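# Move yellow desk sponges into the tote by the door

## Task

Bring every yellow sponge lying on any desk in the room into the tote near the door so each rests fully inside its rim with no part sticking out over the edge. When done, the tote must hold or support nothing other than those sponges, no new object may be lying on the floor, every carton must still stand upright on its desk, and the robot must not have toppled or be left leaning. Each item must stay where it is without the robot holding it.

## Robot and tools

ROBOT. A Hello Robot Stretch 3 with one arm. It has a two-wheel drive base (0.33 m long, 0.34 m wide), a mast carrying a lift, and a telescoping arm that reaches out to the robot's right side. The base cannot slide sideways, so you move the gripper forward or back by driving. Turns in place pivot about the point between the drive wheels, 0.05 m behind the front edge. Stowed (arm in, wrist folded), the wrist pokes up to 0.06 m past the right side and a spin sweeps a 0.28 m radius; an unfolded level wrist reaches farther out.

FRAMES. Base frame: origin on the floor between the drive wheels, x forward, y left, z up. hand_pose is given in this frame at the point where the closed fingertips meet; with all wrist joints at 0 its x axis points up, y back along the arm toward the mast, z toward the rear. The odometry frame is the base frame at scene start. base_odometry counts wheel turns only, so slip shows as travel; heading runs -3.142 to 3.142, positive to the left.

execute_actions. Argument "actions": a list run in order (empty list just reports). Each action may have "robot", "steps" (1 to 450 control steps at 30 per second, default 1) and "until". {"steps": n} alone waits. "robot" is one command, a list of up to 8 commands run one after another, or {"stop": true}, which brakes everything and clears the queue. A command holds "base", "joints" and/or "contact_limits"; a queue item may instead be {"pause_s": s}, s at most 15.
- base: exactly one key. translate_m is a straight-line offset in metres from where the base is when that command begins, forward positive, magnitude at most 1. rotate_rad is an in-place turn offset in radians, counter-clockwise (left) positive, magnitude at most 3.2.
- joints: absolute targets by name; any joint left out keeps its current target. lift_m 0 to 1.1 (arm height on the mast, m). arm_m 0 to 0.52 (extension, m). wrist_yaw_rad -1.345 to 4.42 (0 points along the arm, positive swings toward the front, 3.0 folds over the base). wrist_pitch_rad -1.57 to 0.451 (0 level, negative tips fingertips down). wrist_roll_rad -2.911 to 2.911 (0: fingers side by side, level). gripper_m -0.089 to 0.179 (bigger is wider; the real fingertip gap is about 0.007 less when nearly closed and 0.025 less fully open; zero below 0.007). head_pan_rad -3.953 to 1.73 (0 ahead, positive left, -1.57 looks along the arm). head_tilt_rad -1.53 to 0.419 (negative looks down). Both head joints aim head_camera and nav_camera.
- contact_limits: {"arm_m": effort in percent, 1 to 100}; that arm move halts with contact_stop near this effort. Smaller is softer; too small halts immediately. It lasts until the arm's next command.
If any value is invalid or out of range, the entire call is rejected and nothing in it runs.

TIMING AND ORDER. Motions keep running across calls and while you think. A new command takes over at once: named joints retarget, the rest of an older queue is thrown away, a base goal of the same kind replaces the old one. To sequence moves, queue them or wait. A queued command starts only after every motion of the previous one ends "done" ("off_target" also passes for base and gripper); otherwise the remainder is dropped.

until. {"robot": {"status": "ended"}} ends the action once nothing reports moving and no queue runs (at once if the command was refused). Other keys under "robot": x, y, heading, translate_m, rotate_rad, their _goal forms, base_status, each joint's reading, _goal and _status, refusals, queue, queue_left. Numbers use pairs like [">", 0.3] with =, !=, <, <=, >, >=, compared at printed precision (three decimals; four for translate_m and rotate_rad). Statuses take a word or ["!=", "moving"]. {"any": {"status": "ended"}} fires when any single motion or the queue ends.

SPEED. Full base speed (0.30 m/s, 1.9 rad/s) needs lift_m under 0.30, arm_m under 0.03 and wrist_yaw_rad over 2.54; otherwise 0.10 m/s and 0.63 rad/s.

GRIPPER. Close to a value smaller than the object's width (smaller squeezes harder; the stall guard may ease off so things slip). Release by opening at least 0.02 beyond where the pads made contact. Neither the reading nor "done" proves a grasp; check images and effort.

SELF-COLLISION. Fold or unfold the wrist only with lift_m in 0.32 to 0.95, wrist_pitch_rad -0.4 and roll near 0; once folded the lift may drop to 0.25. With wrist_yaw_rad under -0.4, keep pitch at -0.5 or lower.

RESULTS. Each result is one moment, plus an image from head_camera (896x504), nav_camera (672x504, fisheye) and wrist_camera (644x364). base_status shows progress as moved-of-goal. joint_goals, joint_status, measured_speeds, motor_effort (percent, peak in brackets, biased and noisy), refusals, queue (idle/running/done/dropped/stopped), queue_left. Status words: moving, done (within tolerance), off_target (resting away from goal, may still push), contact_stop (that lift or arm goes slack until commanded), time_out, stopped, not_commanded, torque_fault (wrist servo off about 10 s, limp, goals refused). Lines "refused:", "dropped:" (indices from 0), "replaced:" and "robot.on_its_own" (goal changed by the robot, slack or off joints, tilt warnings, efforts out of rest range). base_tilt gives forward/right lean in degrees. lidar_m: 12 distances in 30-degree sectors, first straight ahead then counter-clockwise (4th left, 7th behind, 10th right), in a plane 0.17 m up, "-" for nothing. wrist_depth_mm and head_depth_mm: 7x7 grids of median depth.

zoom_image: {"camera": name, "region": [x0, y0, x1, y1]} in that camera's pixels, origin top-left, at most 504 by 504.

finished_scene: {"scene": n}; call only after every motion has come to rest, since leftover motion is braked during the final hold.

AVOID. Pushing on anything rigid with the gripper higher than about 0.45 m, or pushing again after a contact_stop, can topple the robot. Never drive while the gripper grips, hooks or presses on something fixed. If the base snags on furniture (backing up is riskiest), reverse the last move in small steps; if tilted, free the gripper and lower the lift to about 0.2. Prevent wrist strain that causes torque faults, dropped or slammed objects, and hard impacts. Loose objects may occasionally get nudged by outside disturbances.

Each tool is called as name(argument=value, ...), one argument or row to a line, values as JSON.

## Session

execute_actions(
  actions=[],
)

Scene clock: 0.00 s.
robot.base_odometry: x=+0.000 y=+0.000 heading=+0.000 (m, m, rad; robot's odometry frame)
robot.turned_by_wheels: +0.000 (rad since the last result)
robot.turned_by_imu: +0.000 (rad since the last result)
robot.base_tilt: forward=-0.3 right=+0.9 (deg)
robot.lidar_m: 2.10 1.81 1.81 1.77 2.43 1.70 2.08 1.63 1.30 1.60 1.98 2.39
robot.head_depth_mm: 1715 2234 2248 2219 1636 2200 2135 / 1527 2370 2383 2339 1733 2299 2211 / 1543 2474 2516 2502 2421 2404 2040 / 1548 2593 2679 2657 2647 2607 2179 / 1708 2627 2870 2880 2808 2763 2146 / 1808 2658 2947 2940 2963 2928 2131 / 1820 2518 2601 2628 2631 2674 2111
robot.base_status: not_commanded
robot.joint_positions: lift_m=+0.559 arm_m=-0.001 wrist_yaw_rad=+2.983 wrist_pitch_rad=-0.333 wrist_roll_rad=-0.019 gripper_m=+0.037 head_pan_rad=+0.013 head_tilt_rad=+0.000
robot.joint_goals: lift_m=+0.559 arm_m=-0.001 wrist_yaw_rad=+2.983 wrist_pitch_rad=-0.333 wrist_roll_rad=-0.019 gripper_m=+0.037 head_pan_rad=+0.013 head_tilt_rad=+0.000
robot.joint_status: lift_m=not_commanded arm_m=not_commanded wrist_yaw_rad=not_commanded wrist_pitch_rad=not_commanded wrist_roll_rad=not_commanded gripper_m=not_commanded head_pan_rad=not_commanded head_tilt_rad=not_commanded
robot.measured_speeds: translate_m=+0.000 rotate_rad=+0.000 lift_m=+0.000 arm_m=+0.000 wrist_yaw_rad=+0.000 wrist_pitch_rad=+0.000 wrist_roll_rad=+0.000 head_pan_rad=+0.000 head_tilt_rad=+0.000
robot: refusals=0 queue=idle queue_left=0
robot.motor_effort: left_wheel=+1 right_wheel=+0 lift_m=+40 arm_m=+1 wrist_yaw_rad=+0 wrist_pitch_rad=+10 wrist_roll_rad=+0 gripper_m=+0 head_pan_rad=+1 head_tilt_rad=+1 (%)
robot.hand_pose: x=+0.0157 y=+0.0871 z=+0.5909 quat_wxyz=(+0.172, +0.697, +0.064, +0.693) (m; robot's base frame)
robot.wrist_depth_mm: - - - - - - - / - - - - - - - / - - - - - - - / - - - - - - - / - - - - - - - / 871 882 - 906 983 980 985 / 752 771 779 787 794 833 846
pictures: head_camera (sideways: a quarter turn clockwise sets it upright), nav_camera (sideways: a quarter turn counterclockwise sets it upright), wrist_camera
Images, in order (width x height): head_camera 896x504, nav_camera 672x504, wrist_camera 644x364.

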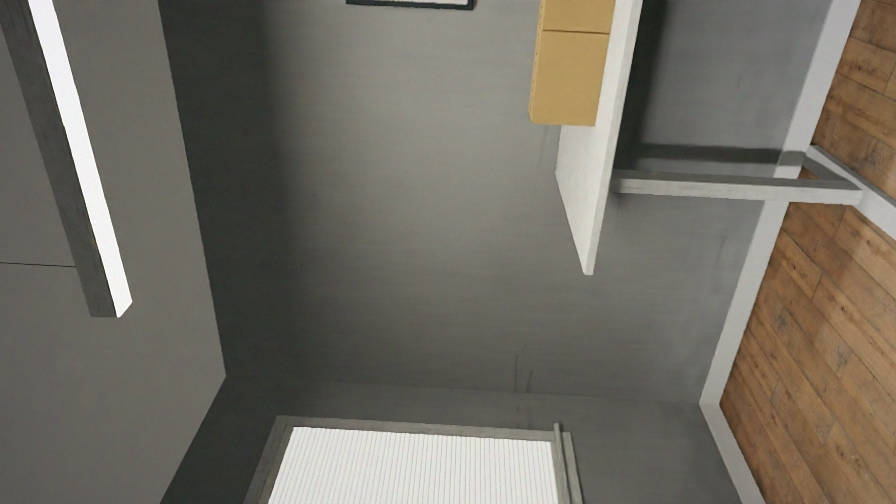

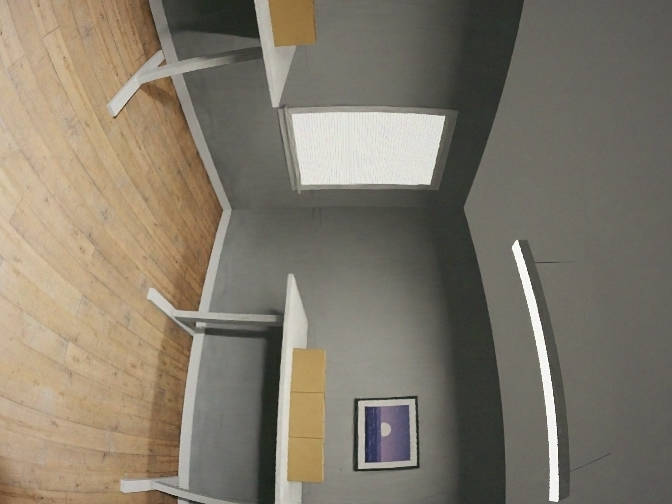

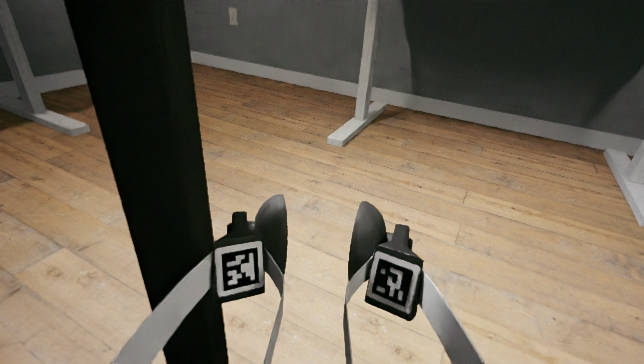

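execute_actions(
  actions=[
    {"robot":{"joints":{"lift_m":0.285,"wrist_pitch_rad":-0.4,"head_pan_rad":1.1,"head_tilt_rad":-0.3}},"steps":120,"until":{"robot":{"head_pan_rad_status":["!=","moving"]}}},
  ],
)

Scene clock: 7.50 s.
robot.base_odometry: x=+0.000 y=+0.000 heading=+0.000 (m, m, rad; robot's odometry frame)
robot.turned_by_wheels: +0.000 (rad since the last result)
robot.turned_by_imu: -0.001 (rad since the last result)
robot.base_tilt: forward=-0.4 right=+0.7 (deg)
robot.lidar_m: 2.09 1.81 1.81 1.78 2.43 1.70 2.08 1.63 1.30 1.60 1.98 2.39
robot.head_depth_mm: 1825 1907 1997 1438 2223 1874 1547 / 1834 1927 1998 1443 2267 1973 1530 / 1835 1934 2002 1446 2290 1957 1512 / 1858 1958 2020 1442 2281 1925 1489 / 1849 1960 2011 2210 2295 1901 1481 / 1866 1958 2024 2197 2315 1877 1463 / 1885 1974 2069 1706 2298 1851 1455
robot.base_status: not_commanded
robot.joint_positions: lift_m=+0.465 arm_m=-0.001 wrist_yaw_rad=+2.983 wrist_pitch_rad=-0.415 wrist_roll_rad=-0.019 gripper_m=+0.037 head_pan_rad=+1.093 head_tilt_rad=-0.296
robot.joint_goals: lift_m=+0.285 arm_m=-0.001 wrist_yaw_rad=+2.983 wrist_pitch_rad=-0.400 wrist_roll_rad=-0.019 gripper_m=+0.037 head_pan_rad=+1.100 head_tilt_rad=-0.300
robot.joint_status: lift_m=moving arm_m=not_commanded wrist_yaw_rad=not_commanded wrist_pitch_rad=moving wrist_roll_rad=not_commanded gripper_m=not_commanded head_pan_rad=done head_tilt_rad=done
robot.measured_speeds: translate_m=+0.000 rotate_rad=+0.000 lift_m=-0.110 arm_m=+0.000 wrist_yaw_rad=+0.000 wrist_pitch_rad=+0.000 wrist_roll_rad=+0.000 head_pan_rad=+0.000 head_tilt_rad=+0.000
robot: refusals=0 queue=running queue_left=0
robot.motor_effort: left_wheel=+1(1) right_wheel=+0(0) lift_m=+35(42) arm_m=+0(0) wrist_yaw_rad=+0(0) wrist_pitch_rad=+8(10) wrist_roll_rad=+0(1) gripper_m=+0(0) head_pan_rad=+2(26) head_tilt_rad=-1(19) (%)
robot.hand_pose: x=+0.0142 y=+0.0777 z=+0.4780 quat_wxyz=(+0.199, +0.694, +0.093, +0.685) (m; robot's base frame)
robot.wrist_depth_mm: - - - - - - - / - - - - - - - / - - - - - - - / 970 988 - - - - - / 803 839 - 876 910 903 935 / 678 692 - 744 760 769 777 / 609 619 627 634 640 672 659
pictures: head_camera (sideways: a quarter turn clockwise sets it upright), nav_camera (sideways: a quarter turn counterclockwise sets it upright), wrist_camera
Images, in order (width x height): head_camera 896x504, nav_camera 672x504, wrist_camera 644x364.

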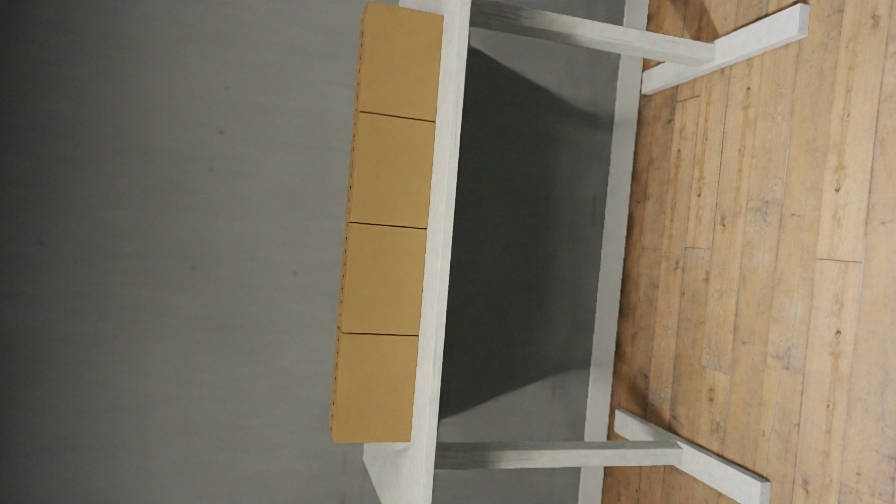

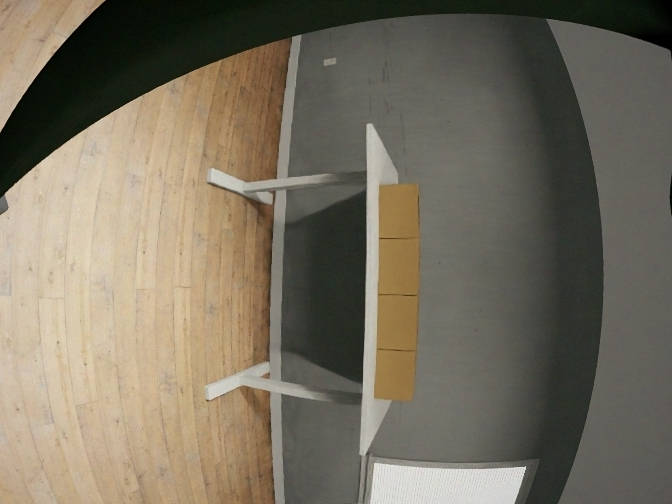

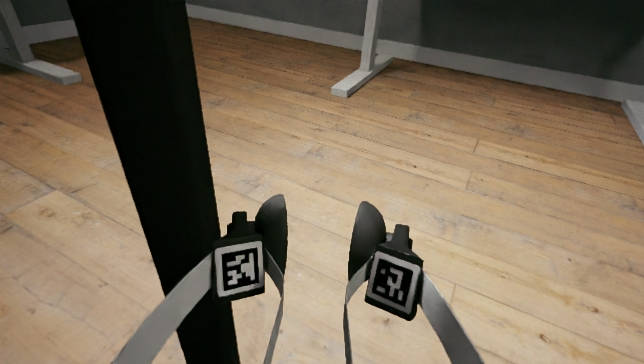

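execute_actions(
  actions=[
    {"robot":{"joints":{"head_pan_rad":-0.9,"head_tilt_rad":-0.3}},"steps":120,"until":{"robot":{"head_pan_rad_status":["!=","moving"]}}},
  ],
)

execute_actions(
  actions=[
    {"robot":{"joints":{"head_pan_rad":-2.2,"head_tilt_rad":-0.3}},"steps":120,"until":{"robot":{"head_pan_rad_status":["!=","moving"]}}},
  ],
)

execute_actions(
  actions=[
    {"robot":{"joints":{"head_pan_rad":-3.5,"head_tilt_rad":-0.3}},"steps":120,"until":{"robot":{"head_pan_rad_status":["!=","moving"]}}},
  ],
)

Scene clock: 17.00 s.
robot.base_odometry: x=+0.000 y=+0.000 heading=+0.000 (m, m, rad; robot's odometry frame)
robot.turned_by_wheels: +0.000 (rad since the last result)
robot.turned_by_imu: -0.001 (rad since the last result)
robot.base_tilt: forward=-0.3 right=+0.8 (deg)
robot.lidar_m: 2.09 1.81 1.81 1.78 2.42 1.70 2.09 1.63 1.30 1.60 1.99 2.39
robot.head_depth_mm: 2233 2238 2258 2280 2305 1994 1549 / 2330 2457 2591 2707 2638 1972 1531 / 2254 2382 2533 2691 2757 1947 1508 / 2165 2289 2427 2566 2669 1922 1496 / 2084 2211 2304 2470 2548 1908 1480 / 2022 2117 2212 2311 2414 1873 1466 / 1932 2027 1646 2256 2385 1866 1458
robot.base_status: not_commanded
robot.joint_positions: lift_m=+0.285 arm_m=-0.001 wrist_yaw_rad=+2.983 wrist_pitch_rad=-0.416 wrist_roll_rad=-0.019 gripper_m=+0.037 head_pan_rad=-0.893 head_tilt_rad=-0.296
robot.joint_goals: lift_m=+0.285 arm_m=-0.001 wrist_yaw_rad=+2.983 wrist_pitch_rad=-0.400 wrist_roll_rad=-0.019 gripper_m=+0.037 head_pan_rad=-0.900 head_tilt_rad=-0.300
robot.joint_status: lift_m=done arm_m=not_commanded wrist_yaw_rad=not_commanded wrist_pitch_rad=done wrist_roll_rad=not_commanded gripper_m=not_commanded head_pan_rad=done head_tilt_rad=done
robot.measured_speeds: translate_m=+0.000 rotate_rad=+0.000 lift_m=+0.000 arm_m=+0.000 wrist_yaw_rad=+0.000 wrist_pitch_rad=+0.000 wrist_roll_rad=+0.000 head_pan_rad=+0.000 head_tilt_rad=+0.000
robot: refusals=0 queue=done queue_left=0
robot.motor_effort: left_wheel=+1(1) right_wheel=+0(0) lift_m=+36(37) arm_m=+0(0) wrist_yaw_rad=+1(0) wrist_pitch_rad=+9(10) wrist_roll_rad=+0(0) gripper_m=+0(0) head_pan_rad=-3(27) head_tilt_rad=-2(4) (%)
robot.hand_pose: x=+0.0142 y=+0.0775 z=+0.2982 quat_wxyz=(+0.200, +0.694, +0.093, +0.685) (m; robot's base frame)
robot.wrist_depth_mm: - - - - - - - / - - - - - - - / 839 - 896 940 947 977 - / 670 671 705 743 746 777 792 / 560 580 - 594 639 631 639 / 481 507 - 527 538 531 534 / - - - - 444 456 468
pictures: head_camera (sideways: a quarter turn clockwise sets it upright), nav_camera (sideways: a quarter turn counterclockwise sets it upright), wrist_camera
Images, in order (width x height): head_camera 896x504, nav_camera 672x504, wrist_camera 644x364.

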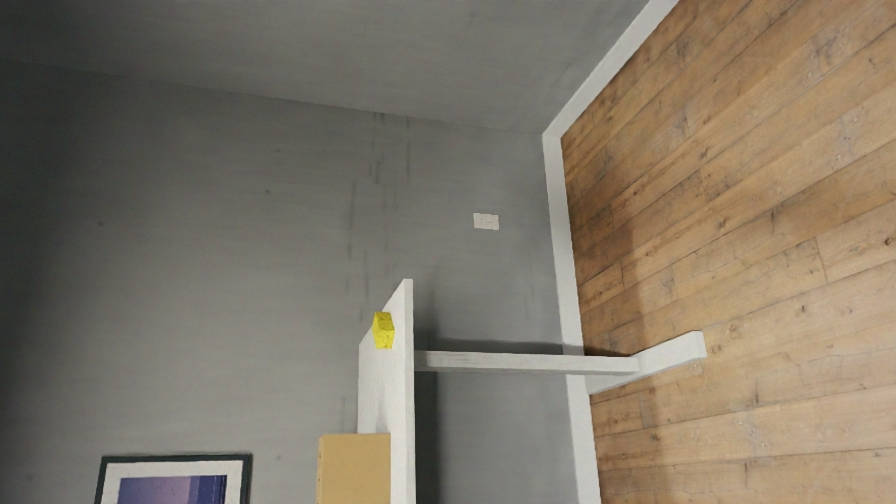

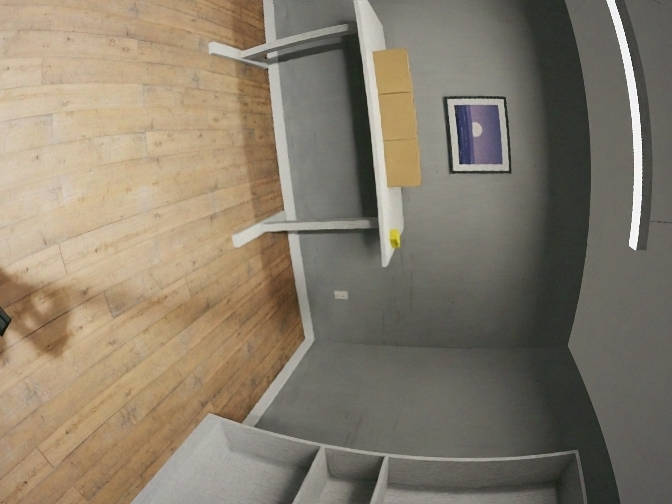

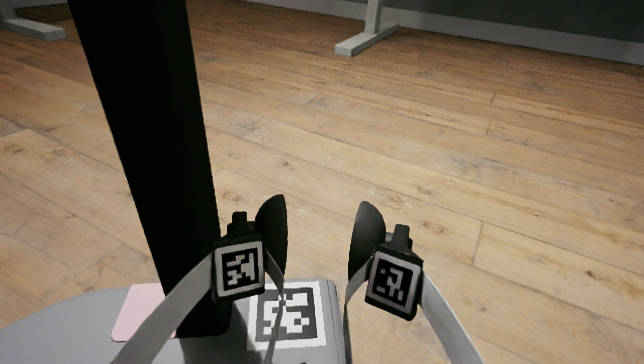

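Scene clock: 18.23 s.
robot.base_odometry: x=+0.000 y=+0.000 heading=+0.000 (m, m, rad; robot's odometry frame)
robot.turned_by_wheels: +0.000 (rad since the last result)
robot.turned_by_imu: +0.000 (rad since the last result)
robot.base_tilt: forward=-0.4 right=+0.9 (deg)
robot.lidar_m: 2.10 1.81 1.80 1.78 2.43 1.70 2.09 1.63 1.30 1.60 1.98 2.39
robot.head_depth_mm: 1384 1453 1543 1646 1752 1852 1547 / 1393 1464 1544 1626 1722 1823 1492 / 1373 1455 1531 1625 1736 1810 1466 / 1362 1439 1515 1613 1712 1785 1488 / 1354 1429 1503 1593 1691 1774 1483 / 1297 1383 1469 1549 1652 1733 1467 / 1283 1347 1414 1492 1595 1649 1454
robot.base_status: not_commanded
robot.joint_positions: lift_m=+0.285 arm_m=-0.001 wrist_yaw_rad=+2.983 wrist_pitch_rad=-0.416 wrist_roll_rad=-0.019 gripper_m=+0.037 head_pan_rad=-2.193 head_tilt_rad=-0.296
robot.joint_goals: lift_m=+0.285 arm_m=-0.001 wrist_yaw_rad=+2.983 wrist_pitch_rad=-0.400 wrist_roll_rad=-0.019 gripper_m=+0.037 head_pan_rad=-2.200 head_tilt_rad=-0.300
robot.joint_status: lift_m=done arm_m=not_commanded wrist_yaw_rad=not_commanded wrist_pitch_rad=done wrist_roll_rad=not_commanded gripper_m=not_commanded head_pan_rad=done head_tilt_rad=done
robot.measured_speeds: translate_m=+0.000 rotate_rad=+0.000 lift_m=+0.000 arm_m=+0.000 wrist_yaw_rad=+0.000 wrist_pitch_rad=+0.000 wrist_roll_rad=+0.000 head_pan_rad=+0.000 head_tilt_rad=+0.000
robot: refusals=0 queue=done queue_left=0
robot.motor_effort: left_wheel=+0(0) right_wheel=+0(1) lift_m=+35(36) arm_m=+0(0) wrist_yaw_rad=+0(0) wrist_pitch_rad=+10(10) wrist_roll_rad=+0(0) gripper_m=+0(0) head_pan_rad=-3(25) head_tilt_rad=-2(1) (%)
robot.hand_pose: x=+0.0142 y=+0.0775 z=+0.2982 quat_wxyz=(+0.200, +0.694, +0.093, +0.685) (m; robot's base frame)
robot.wrist_depth_mm: - - - - - - - / - - - - - - - / 836 - 869 917 960 - - / 667 683 702 726 746 764 792 / 568 571 - 585 631 623 645 / 488 500 - 525 534 531 538 / - - - - 445 462 467
pictures: head_camera (sideways: a quarter turn clockwise sets it upright), nav_camera (sideways: a quarter turn counterclockwise sets it upright), wrist_camera
Images, in order (width x height): head_camera 896x504, nav_camera 672x504, wrist_camera 644x364.

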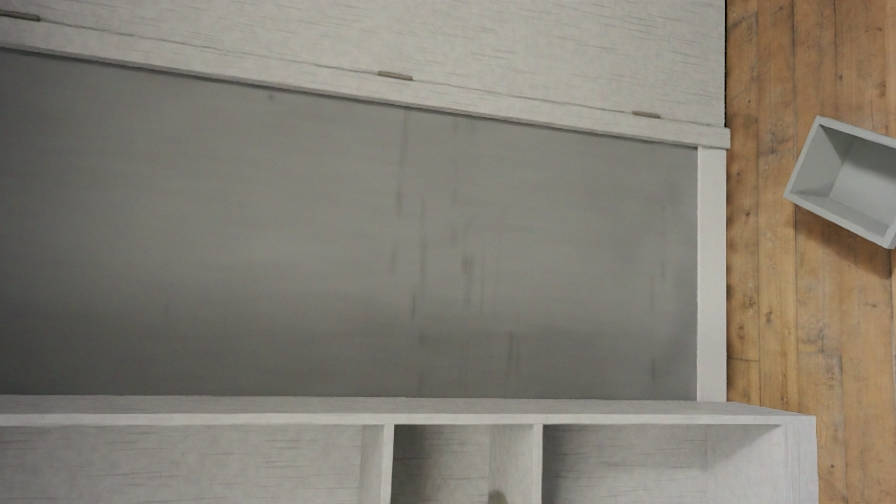

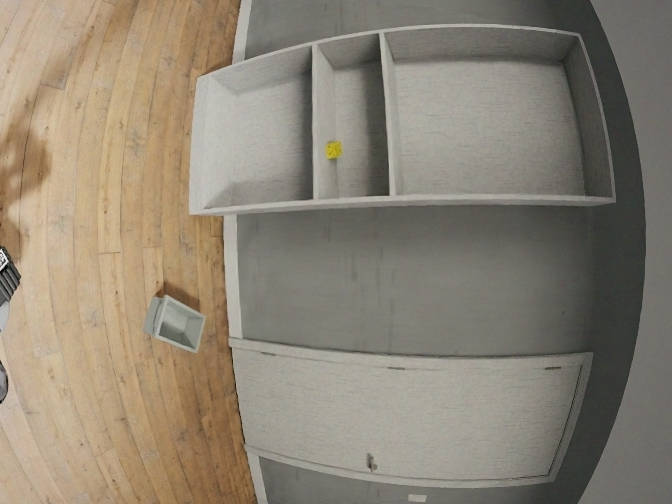

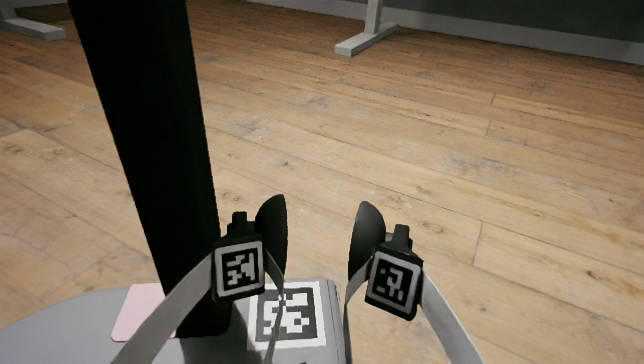

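Scene clock: 19.47 s.
robot.base_odometry: x=+0.000 y=+0.000 heading=+0.000 (m, m, rad; robot's odometry frame)
robot.turned_by_wheels: +0.000 (rad since the last result)
robot.turned_by_imu: +0.000 (rad since the last result)
robot.base_tilt: forward=-0.3 right=+0.9 (deg)
robot.lidar_m: 2.10 1.81 1.80 1.78 2.42 1.70 2.08 1.62 1.29 1.60 1.98 2.39
robot.head_depth_mm: 1976 2084 2133 2290 2405 2004 1547 / 2002 2098 2162 2315 2109 1909 1528 / 2048 2127 2194 2356 2461 1946 1506 / 2070 2178 2271 2427 2513 1922 1494 / 2104 2216 2329 2454 2386 1900 1481 / 2170 2256 2394 2531 2604 1877 1465 / 2199 2332 2451 2574 2550 1859 1455
robot.base_status: not_commanded
robot.joint_positions: lift_m=+0.285 arm_m=-0.001 wrist_yaw_rad=+2.983 wrist_pitch_rad=-0.416 wrist_roll_rad=-0.019 gripper_m=+0.037 head_pan_rad=-3.493 head_tilt_rad=-0.296
robot.joint_goals: lift_m=+0.285 arm_m=-0.001 wrist_yaw_rad=+2.983 wrist_pitch_rad=-0.400 wrist_roll_rad=-0.019 gripper_m=+0.037 head_pan_rad=-3.500 head_tilt_rad=-0.300
robot.joint_status: lift_m=done arm_m=not_commanded wrist_yaw_rad=not_commanded wrist_pitch_rad=done wrist_roll_rad=not_commanded gripper_m=not_commanded head_pan_rad=done head_tilt_rad=done
robot.measured_speeds: translate_m=+0.000 rotate_rad=+0.000 lift_m=+0.000 arm_m=+0.000 wrist_yaw_rad=+0.000 wrist_pitch_rad=+0.000 wrist_roll_rad=+0.000 head_pan_rad=+0.000 head_tilt_rad=+0.000
robot: refusals=0 queue=done queue_left=0
robot.motor_effort: left_wheel=+1(0) right_wheel=+0(0) lift_m=+36(35) arm_m=+0(0) wrist_yaw_rad=+0(1) wrist_pitch_rad=+10(10) wrist_roll_rad=+1(0) gripper_m=+0(0) head_pan_rad=-2(25) head_tilt_rad=-2(1) (%)
robot.hand_pose: x=+0.0142 y=+0.0775 z=+0.2982 quat_wxyz=(+0.200, +0.694, +0.093, +0.685) (m; robot's base frame)
robot.wrist_depth_mm: - - - - - - - / - - - - - - - / 844 - 903 910 987 999 - / 669 687 701 741 756 769 783 / 570 565 - 594 624 631 645 / 491 507 - 521 526 530 543 / - - - - 450 459 463
pictures: head_camera (sideways: a quarter turn clockwise sets it upright), nav_camera (sideways: a quarter turn counterclockwise sets it upright), wrist_camera
Images, in order (width x height): head_camera 896x504, nav_camera 672x504, wrist_camera 644x364.

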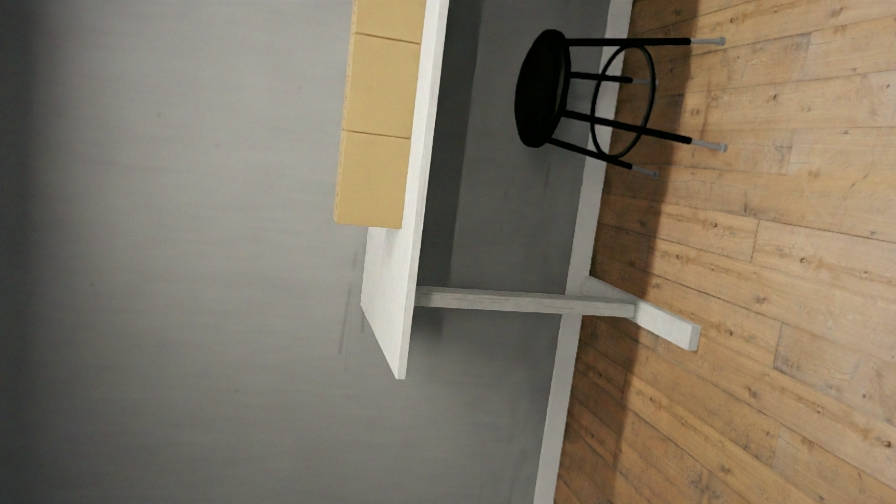

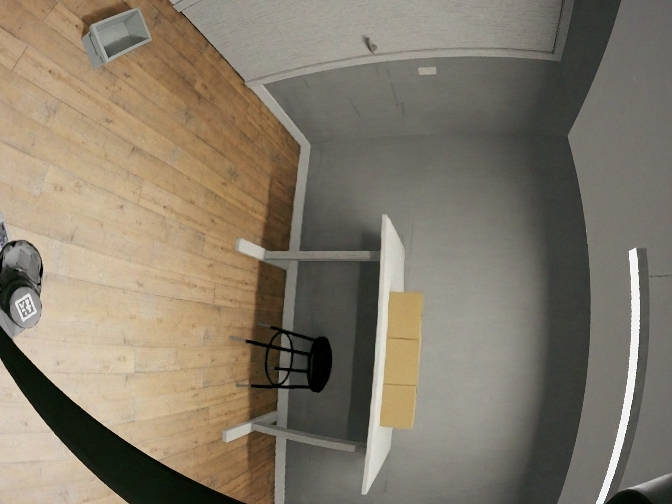

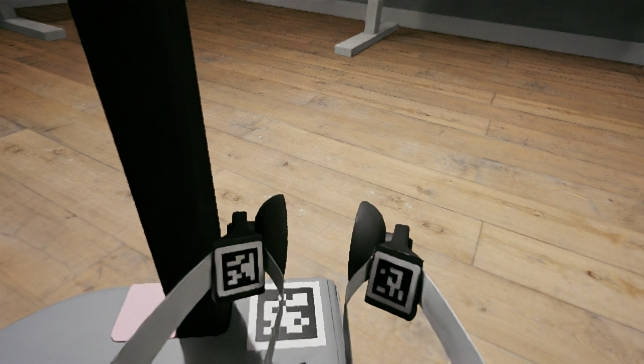

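execute_actions(
  actions=[
    {"robot":{"base":{"rotate_rad":2.055},"joints":{"head_pan_rad":-1.5,"head_tilt_rad":-0.4,"gripper_m":0.13}},"steps":200,"until":{"robot":{"base_status":["!=","moving"]}}},
    {"robot":{"base":{"translate_m":-1.0}},"steps":300,"until":{"robot":{"translate_m":["<=",-0.85]}}},
    {"robot":{"base":{"translate_m":-1.0}},"steps":300,"until":{"robot":{"translate_m":["<=",-0.76]}}},
    {"robot":{"base":{"translate_m":-0.44},"joints":{"lift_m":1.08}},"steps":300,"until":{"robot":{"lift_m":[">",0.34]}}},
    {"robot":{"joints":{"wrist_yaw_rad":0.2}},"steps":300,"until":{"robot":{"wrist_yaw_rad":["<",2.0]}}},
    {"robot":{"joints":{"wrist_pitch_rad":-1.1}},"steps":300,"until":{"robot":{"base_status":["!=","moving"]}}},
    {"robot":{"base":{"rotate_rad":0.449}},"steps":300,"until":{"robot":{"status":"ended"}}},
  ],
)

Scene clock: 155.90 s.
robot.base_odometry: x=+0.959 y=-1.824 heading=+2.504 (m, m, rad; robot's odometry frame)
robot.turned_by_wheels: +2.504 (rad since the last result)
robot.turned_by_imu: +2.512 (rad since the last result)
robot.base_tilt: forward=-0.3 right=+0.8 (deg)
robot.lidar_m: 1.63 0.87 0.65 0.61 0.63 0.61 0.58 0.59 0.58 0.57 2.94 3.59
robot.head_depth_mm: 1491 1447 1416 - - - - / 2105 2027 1965 - - - - / 2669 2792 2944 - - - - / 2612 2797 1084 818 688 - - / 2614 2820 1399 815 575 1539 1403 / 2610 2784 2923 897 562 1517 1357 / 2610 2779 2989 3118 594 1504 1342
robot.base_status: done (rotate_rad +0.4489 of +0.4490)
robot.joint_positions: lift_m=+1.080 arm_m=-0.001 wrist_yaw_rad=+0.203 wrist_pitch_rad=-1.104 wrist_roll_rad=-0.019 gripper_m=+0.130 head_pan_rad=-1.507 head_tilt_rad=-0.396
robot.joint_goals: lift_m=+1.080 arm_m=-0.001 wrist_yaw_rad=+0.200 wrist_pitch_rad=-1.100 wrist_roll_rad=-0.019 gripper_m=+0.130 head_pan_rad=-1.500 head_tilt_rad=-0.400
robot.joint_status: lift_m=done arm_m=not_commanded wrist_yaw_rad=done wrist_pitch_rad=done wrist_roll_rad=not_commanded gripper_m=done head_pan_rad=done head_tilt_rad=done
robot.measured_speeds: translate_m=+0.000 rotate_rad=+0.000 lift_m=+0.000 arm_m=+0.000 wrist_yaw_rad=+0.000 wrist_pitch_rad=+0.000 wrist_roll_rad=+0.000 head_pan_rad=+0.000 head_tilt_rad=+0.000
robot: refusals=0 queue=done queue_left=0
robot.motor_effort: left_wheel=-2(10) right_wheel=+3(15) lift_m=+45(46) arm_m=+0(0) wrist_yaw_rad=-3(4) wrist_pitch_rad=+2(9) wrist_roll_rad=+1(0) gripper_m=+0(90) head_pan_rad=+2(27) head_tilt_rad=-1(10) (%)
robot.hand_pose: x=-0.0027 y=-0.2363 z=+0.9789 quat_wxyz=(+0.642, +0.433, -0.555, -0.304) (m; robot's base frame)
robot.wrist_depth_mm: - - - - - 420 250 / - - - - - - 867 / - - - - 836 - 814 / - - - - - - 776 / - - - - - - 747 / - - - - - - 705 / - - - - - - 661
pictures: head_camera (sideways: a quarter turn clockwise sets it upright), nav_camera (sideways: a quarter turn counterclockwise sets it upright), wrist_camera
Images, in order (width x height): head_camera 896x504, nav_camera 672x504, wrist_camera 644x364.

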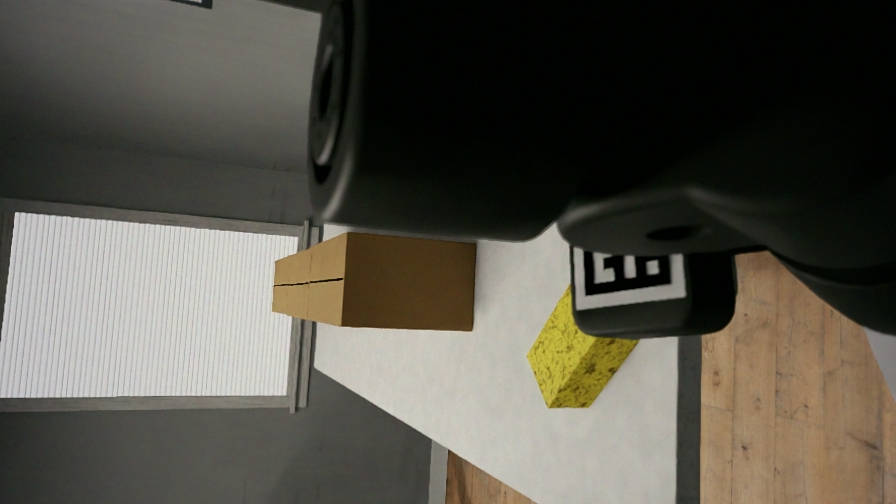

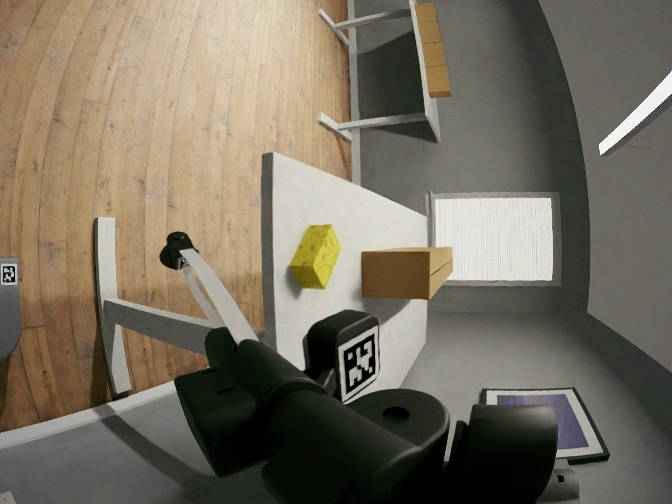

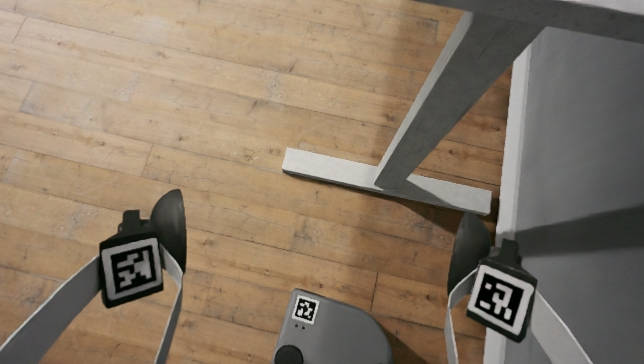

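zoom_image(
  camera="head_camera",
  region=[440, 220, 740, 504],
)

zoom_image(
  camera="nav_camera",
  region=[240, 130, 500, 420],
)

Region (440, 220, 740, 504) of head_camera's 896x504 image, scaled by 1.680, with more detail than that image has; it fills the top 477 rows of this view, and the rest is white.

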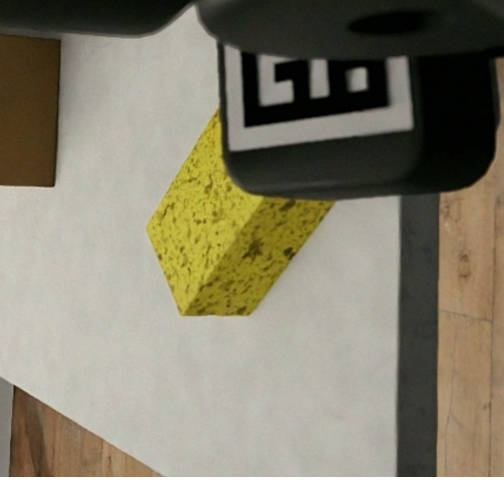

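Region (240, 130, 500, 420) of nav_camera's 672x504 image, scaled by 1.738, with more detail than that image has; it fills the left 452 columns of this view, and the rest is white.

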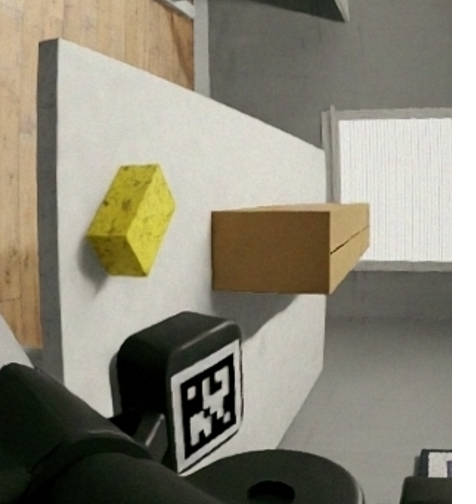

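execute_actions(
  actions=[
    {"robot":{"base":{"translate_m":-0.022},"joints":{"lift_m":1.1,"wrist_pitch_rad":-0.3,"wrist_yaw_rad":-0.2,"arm_m":0.12}},"steps":200,"until":{"robot":{"status":"ended"}}},
  ],
)

Scene clock: 245.70 s.
robot.base_odometry: x=+0.977 y=-1.837 heading=+2.504 (m, m, rad; robot's odometry frame)
robot.turned_by_wheels: +0.000 (rad since the last result)
robot.turned_by_imu: -0.001 (rad since the last result)
robot.base_tilt: forward=-0.3 right=+0.8 (deg)
robot.lidar_m: 1.65 0.89 0.64 0.61 0.63 0.58 0.55 0.57 0.58 0.56 2.95 3.61
robot.head_depth_mm: 1442 - - - 651 545 1224 / 2033 - - - 645 539 1402 / 2636 2778 - - 603 657 729 / 2634 2797 1077 - 619 1545 1338 / 2639 2793 1062 810 561 1535 1362 / 2612 2788 2938 898 551 1517 1349 / 2602 2784 3002 2965 596 1501 1340
robot.base_status: done (translate_m -0.0220 of -0.0220)
robot.joint_positions: lift_m=+1.100 arm_m=+0.120 wrist_yaw_rad=-0.198 wrist_pitch_rad=-0.323 wrist_roll_rad=-0.019 gripper_m=+0.130 head_pan_rad=-1.507 head_tilt_rad=-0.396
robot.joint_goals: lift_m=+1.100 arm_m=+0.120 wrist_yaw_rad=-0.200 wrist_pitch_rad=-0.300 wrist_roll_rad=-0.019 gripper_m=+0.130 head_pan_rad=-1.500 head_tilt_rad=-0.400
robot.joint_status: lift_m=done arm_m=done wrist_yaw_rad=done wrist_pitch_rad=done wrist_roll_rad=not_commanded gripper_m=done head_pan_rad=done head_tilt_rad=done
robot.measured_speeds: translate_m=+0.000 rotate_rad=+0.000 lift_m=+0.000 arm_m=+0.000 wrist_yaw_rad=+0.000 wrist_pitch_rad=+0.000 wrist_roll_rad=+0.000 head_pan_rad=+0.000 head_tilt_rad=+0.000
robot: refusals=0 queue=done queue_left=0
robot.motor_effort: left_wheel=-2(7) right_wheel=+3(5) lift_m=+44(44) arm_m=+3(4) wrist_yaw_rad=-2(3) wrist_pitch_rad=+14(14) wrist_roll_rad=+1(1) gripper_m=+0(0) head_pan_rad=+2(2) head_tilt_rad=-2(1) (%)
robot.hand_pose: x=-0.0678 y=-0.4954 z=+1.1344 quat_wxyz=(+0.690, +0.046, -0.699, -0.182) (m; robot's base frame)
robot.wrist_depth_mm: - - - - - 660 502 / - 906 516 - - 693 501 / - 643 484 807 839 695 501 / - 517 506 573 591 617 498 / 431 - 454 458 479 506 478 / 361 350 375 382 390 - 410 / 260 313 315 326 333 328 348
pictures: head_camera (sideways: a quarter turn clockwise sets it upright), nav_camera (sideways: a quarter turn counterclockwise sets it upright), wrist_camera
Images, in order (width x height): head_camera 896x504, nav_camera 672x504, wrist_camera 644x364.

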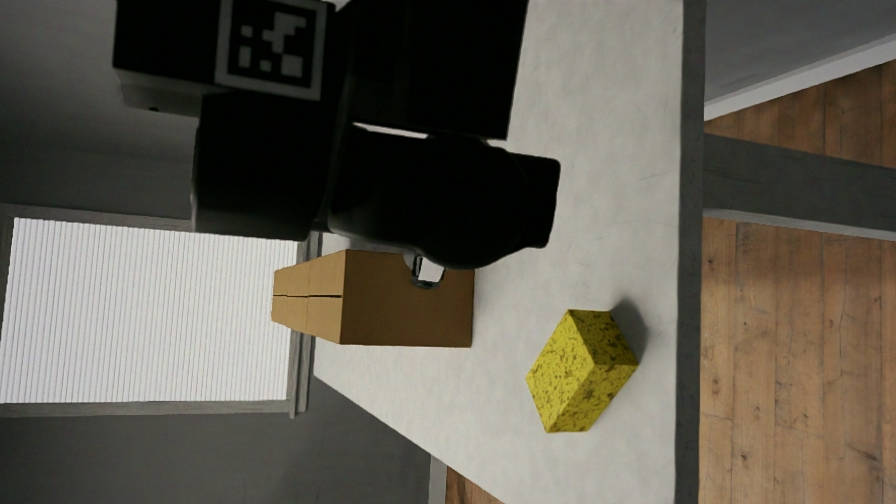

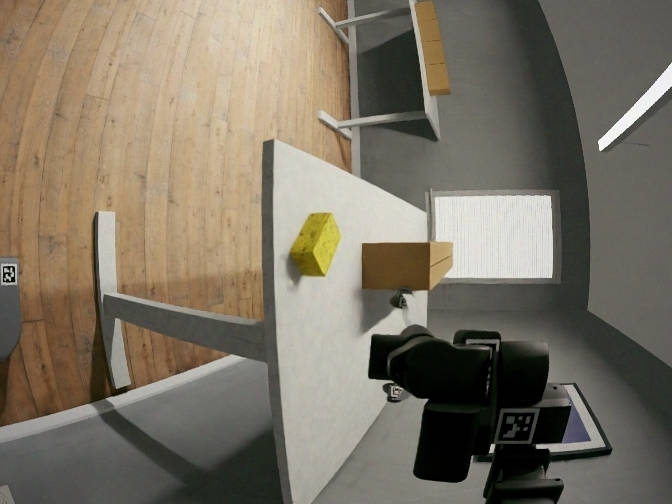

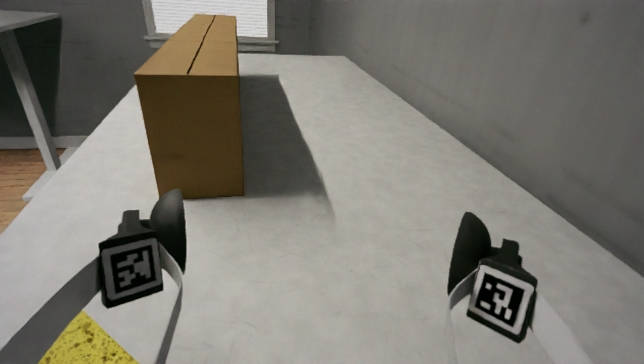

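zoom_image(
  camera="head_camera",
  region=[500, 290, 660, 450],
)

Region (500, 290, 660, 450) of head_camera's 896x504 image, scaled by 3.150, with more detail than that image has.

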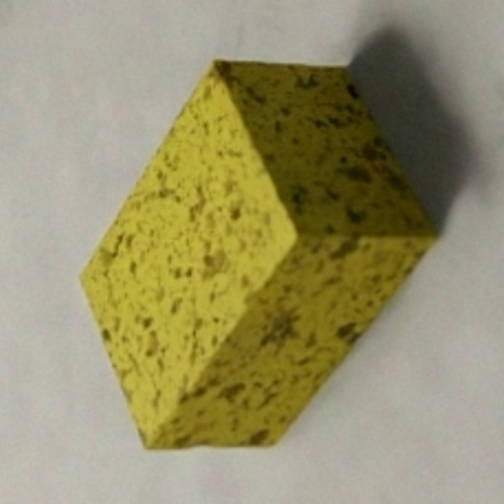

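execute_actions(
  actions=[
    {"robot":{"joints":{"wrist_pitch_rad":-0.81,"wrist_yaw_rad":0.845,"arm_m":0.28}},"steps":200,"until":{"robot":{"status":"ended"}}},
  ],
)

Scene clock: 272.80 s.
robot.base_odometry: x=+0.977 y=-1.837 heading=+2.504 (m, m, rad; robot's odometry frame)
robot.turned_by_wheels: +0.000 (rad since the last result)
robot.turned_by_imu: -0.001 (rad since the last result)
robot.base_tilt: forward=-0.4 right=+0.8 (deg)
robot.lidar_m: 1.65 0.89 0.64 0.61 0.63 0.59 0.55 0.57 0.58 0.56 2.94 3.61
robot.head_depth_mm: 1438 1415 1356 1015 656 546 1226 / 2015 1836 1608 988 645 539 1399 / 2645 2785 - 900 633 656 727 / 2636 2799 1296 - 622 1551 1338 / 2608 2796 2904 797 561 1535 1361 / 2624 2797 2931 955 550 1520 1351 / 2621 2769 2960 2944 570 1504 1334
robot.base_status: done (translate_m -0.0220 of -0.0220)
robot.joint_positions: lift_m=+1.100 arm_m=+0.280 wrist_yaw_rad=+0.842 wrist_pitch_rad=-0.819 wrist_roll_rad=-0.019 gripper_m=+0.130 head_pan_rad=-1.507 head_tilt_rad=-0.396
robot.joint_goals: lift_m=+1.100 arm_m=+0.280 wrist_yaw_rad=+0.845 wrist_pitch_rad=-0.810 wrist_roll_rad=-0.019 gripper_m=+0.130 head_pan_rad=-1.500 head_tilt_rad=-0.400
robot.joint_status: lift_m=done arm_m=done wrist_yaw_rad=done wrist_pitch_rad=done wrist_roll_rad=not_commanded gripper_m=done head_pan_rad=done head_tilt_rad=done
robot.measured_speeds: translate_m=+0.000 rotate_rad=+0.000 lift_m=+0.000 arm_m=+0.000 wrist_yaw_rad=+0.000 wrist_pitch_rad=+0.000 wrist_roll_rad=+0.000 head_pan_rad=+0.000 head_tilt_rad=+0.000
robot: refusals=0 queue=done queue_left=0
robot.motor_effort: left_wheel=-2(2) right_wheel=+3(3) lift_m=+44(44) arm_m=+4(4) wrist_yaw_rad=+3(3) wrist_pitch_rad=+5(14) wrist_roll_rad=+1(1) gripper_m=+0(1) head_pan_rad=+3(2) head_tilt_rad=-2(1) (%)
robot.hand_pose: x=+0.0960 y=-0.5296 z=+1.0350 quat_wxyz=(+0.712, +0.522, -0.470, +0.013) (m; robot's base frame)
robot.wrist_depth_mm: - - - - 394 398 382 / - - - 342 345 350 296 / - - 308 309 312 315 308 / - 279 276 279 282 287 288 / - - 254 206 258 261 264 / - 230 233 191 236 - 242 / - - 217 177 220 220 226
pictures: head_camera (sideways: a quarter turn clockwise sets it upright), nav_camera (sideways: a quarter turn counterclockwise sets it upright), wrist_camera
Images, in order (width x height): head_camera 896x504, nav_camera 672x504, wrist_camera 644x364.

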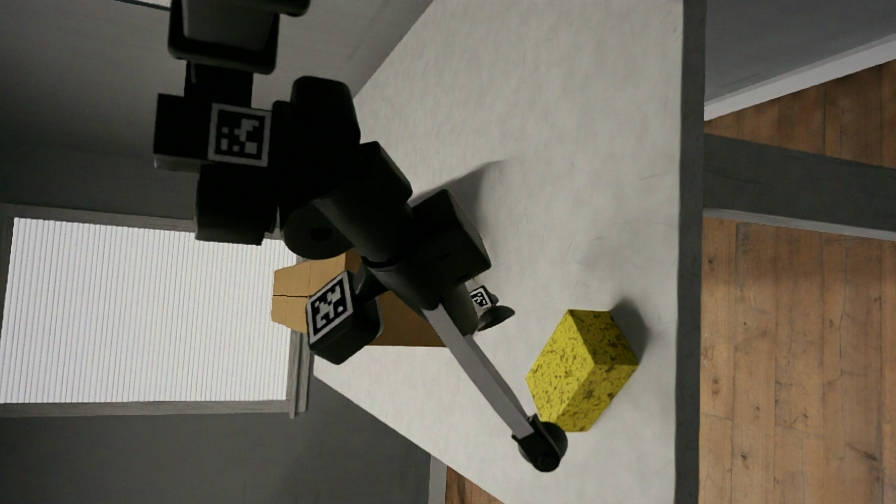

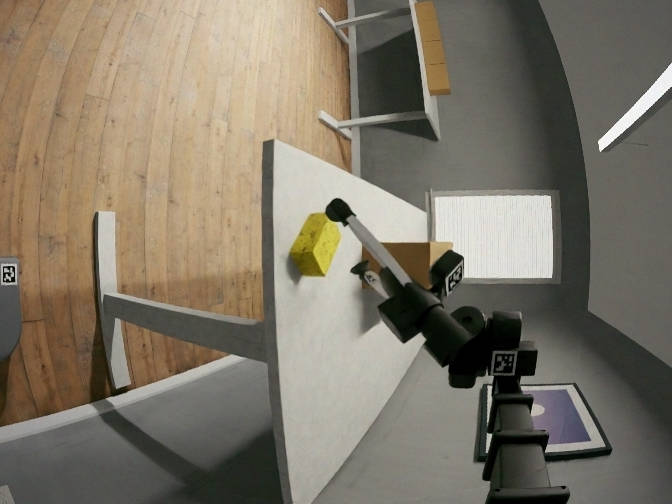

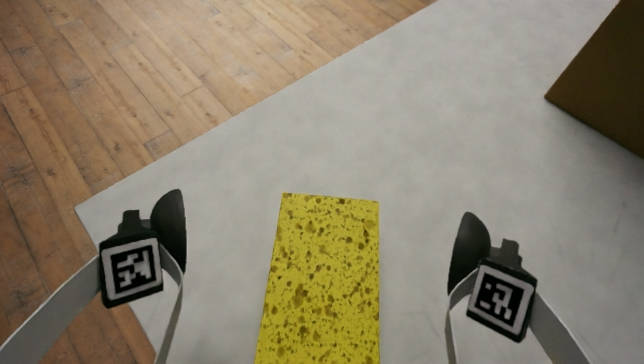

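execute_actions(
  actions=[
    {"robot":[{"base":{"translate_m":-0.011},"joints":{"lift_m":1.036,"arm_m":0.27}},{"joints":{"gripper_m":0.03}}],"steps":300,"until":{"robot":{"status":"ended"}}},
  ],
)

Scene clock: 295.23 s.
robot.base_odometry: x=+0.986 y=-1.844 heading=+2.504 (m, m, rad; robot's odometry frame)
robot.turned_by_wheels: +0.000 (rad since the last result)
robot.turned_by_imu: -0.001 (rad since the last result)
robot.base_tilt: forward=-0.3 right=+0.9 (deg)
robot.lidar_m: 1.66 0.90 0.64 0.61 0.63 0.57 0.54 0.56 0.74 0.56 2.95 3.62
robot.head_depth_mm: 1413 1363 1332 879 655 546 1199 / 1989 1919 1723 866 645 1444 1395 / 2633 2783 2962 - 632 655 738 / 2627 2833 2922 - 582 686 1305 / 2616 2791 902 796 561 1528 1360 / 2605 2783 2944 894 548 1515 1352 / 2588 2765 2987 940 592 1500 1338
robot.base_status: done (translate_m -0.0110 of -0.0110)
robot.joint_positions: lift_m=+1.036 arm_m=+0.270 wrist_yaw_rad=+0.843 wrist_pitch_rad=-0.813 wrist_roll_rad=-0.019 gripper_m=+0.031 head_pan_rad=-1.507 head_tilt_rad=-0.396
robot.joint_goals: lift_m=+1.036 arm_m=+0.270 wrist_yaw_rad=+0.845 wrist_pitch_rad=-0.810 wrist_roll_rad=-0.019 gripper_m=+0.030 head_pan_rad=-1.500 head_tilt_rad=-0.400
robot.joint_status: lift_m=done arm_m=done wrist_yaw_rad=done wrist_pitch_rad=done wrist_roll_rad=not_commanded gripper_m=done head_pan_rad=done head_tilt_rad=done
robot.measured_speeds: translate_m=+0.000 rotate_rad=+0.000 lift_m=+0.000 arm_m=+0.000 wrist_yaw_rad=+0.000 wrist_pitch_rad=+0.000 wrist_roll_rad=+0.000 head_pan_rad=+0.000 head_tilt_rad=+0.000
robot: refusals=0 queue=done queue_left=0
robot.motor_effort: left_wheel=-2(6) right_wheel=+3(7) lift_m=+37(44) arm_m=-3(4) wrist_yaw_rad=+3(2) wrist_pitch_rad=+2(6) wrist_roll_rad=+1(0) gripper_m=-15(97) head_pan_rad=+2(2) head_tilt_rad=-1(1) (%)
robot.hand_pose: x=+0.0968 y=-0.5209 z=+0.9721 quat_wxyz=(+0.712, +0.521, -0.471, +0.015) (m; robot's base frame)
robot.wrist_depth_mm: - - - 285 292 297 282 / - - 251 254 254 260 266 / - 222 224 167 227 233 235 / 208 201 204 151 204 209 213 / - 185 138 139 184 191 195 / - 173 127 128 130 177 178 / - 159 157 153 160 163 165
pictures: head_camera (sideways: a quarter turn clockwise sets it upright), nav_camera (sideways: a quarter turn counterclockwise sets it upright), wrist_camera
Images, in order (width x height): head_camera 896x504, nav_camera 672x504, wrist_camera 644x364.

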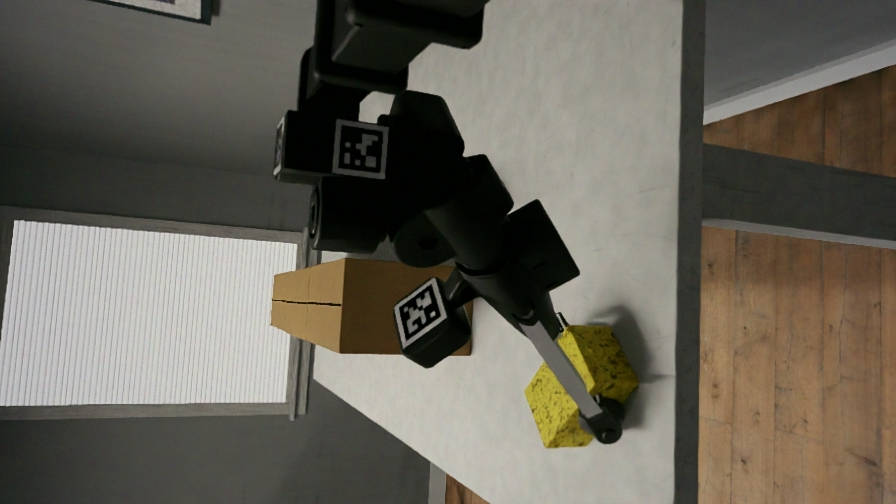

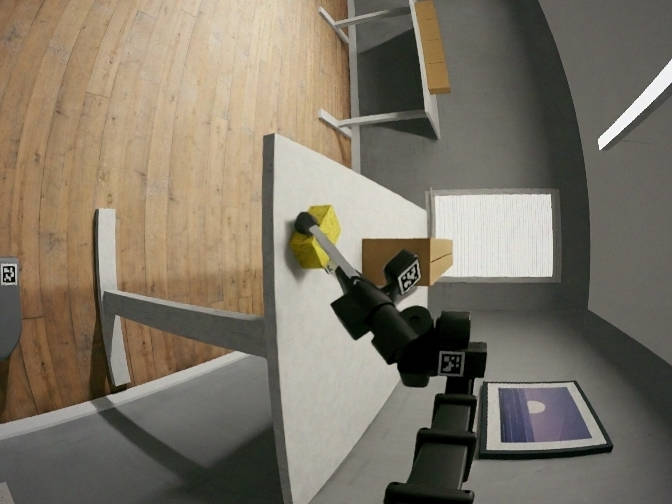

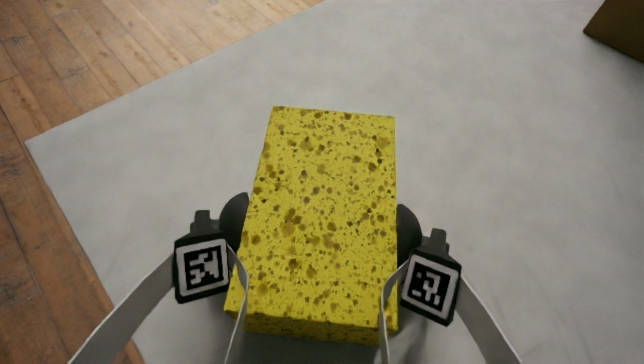

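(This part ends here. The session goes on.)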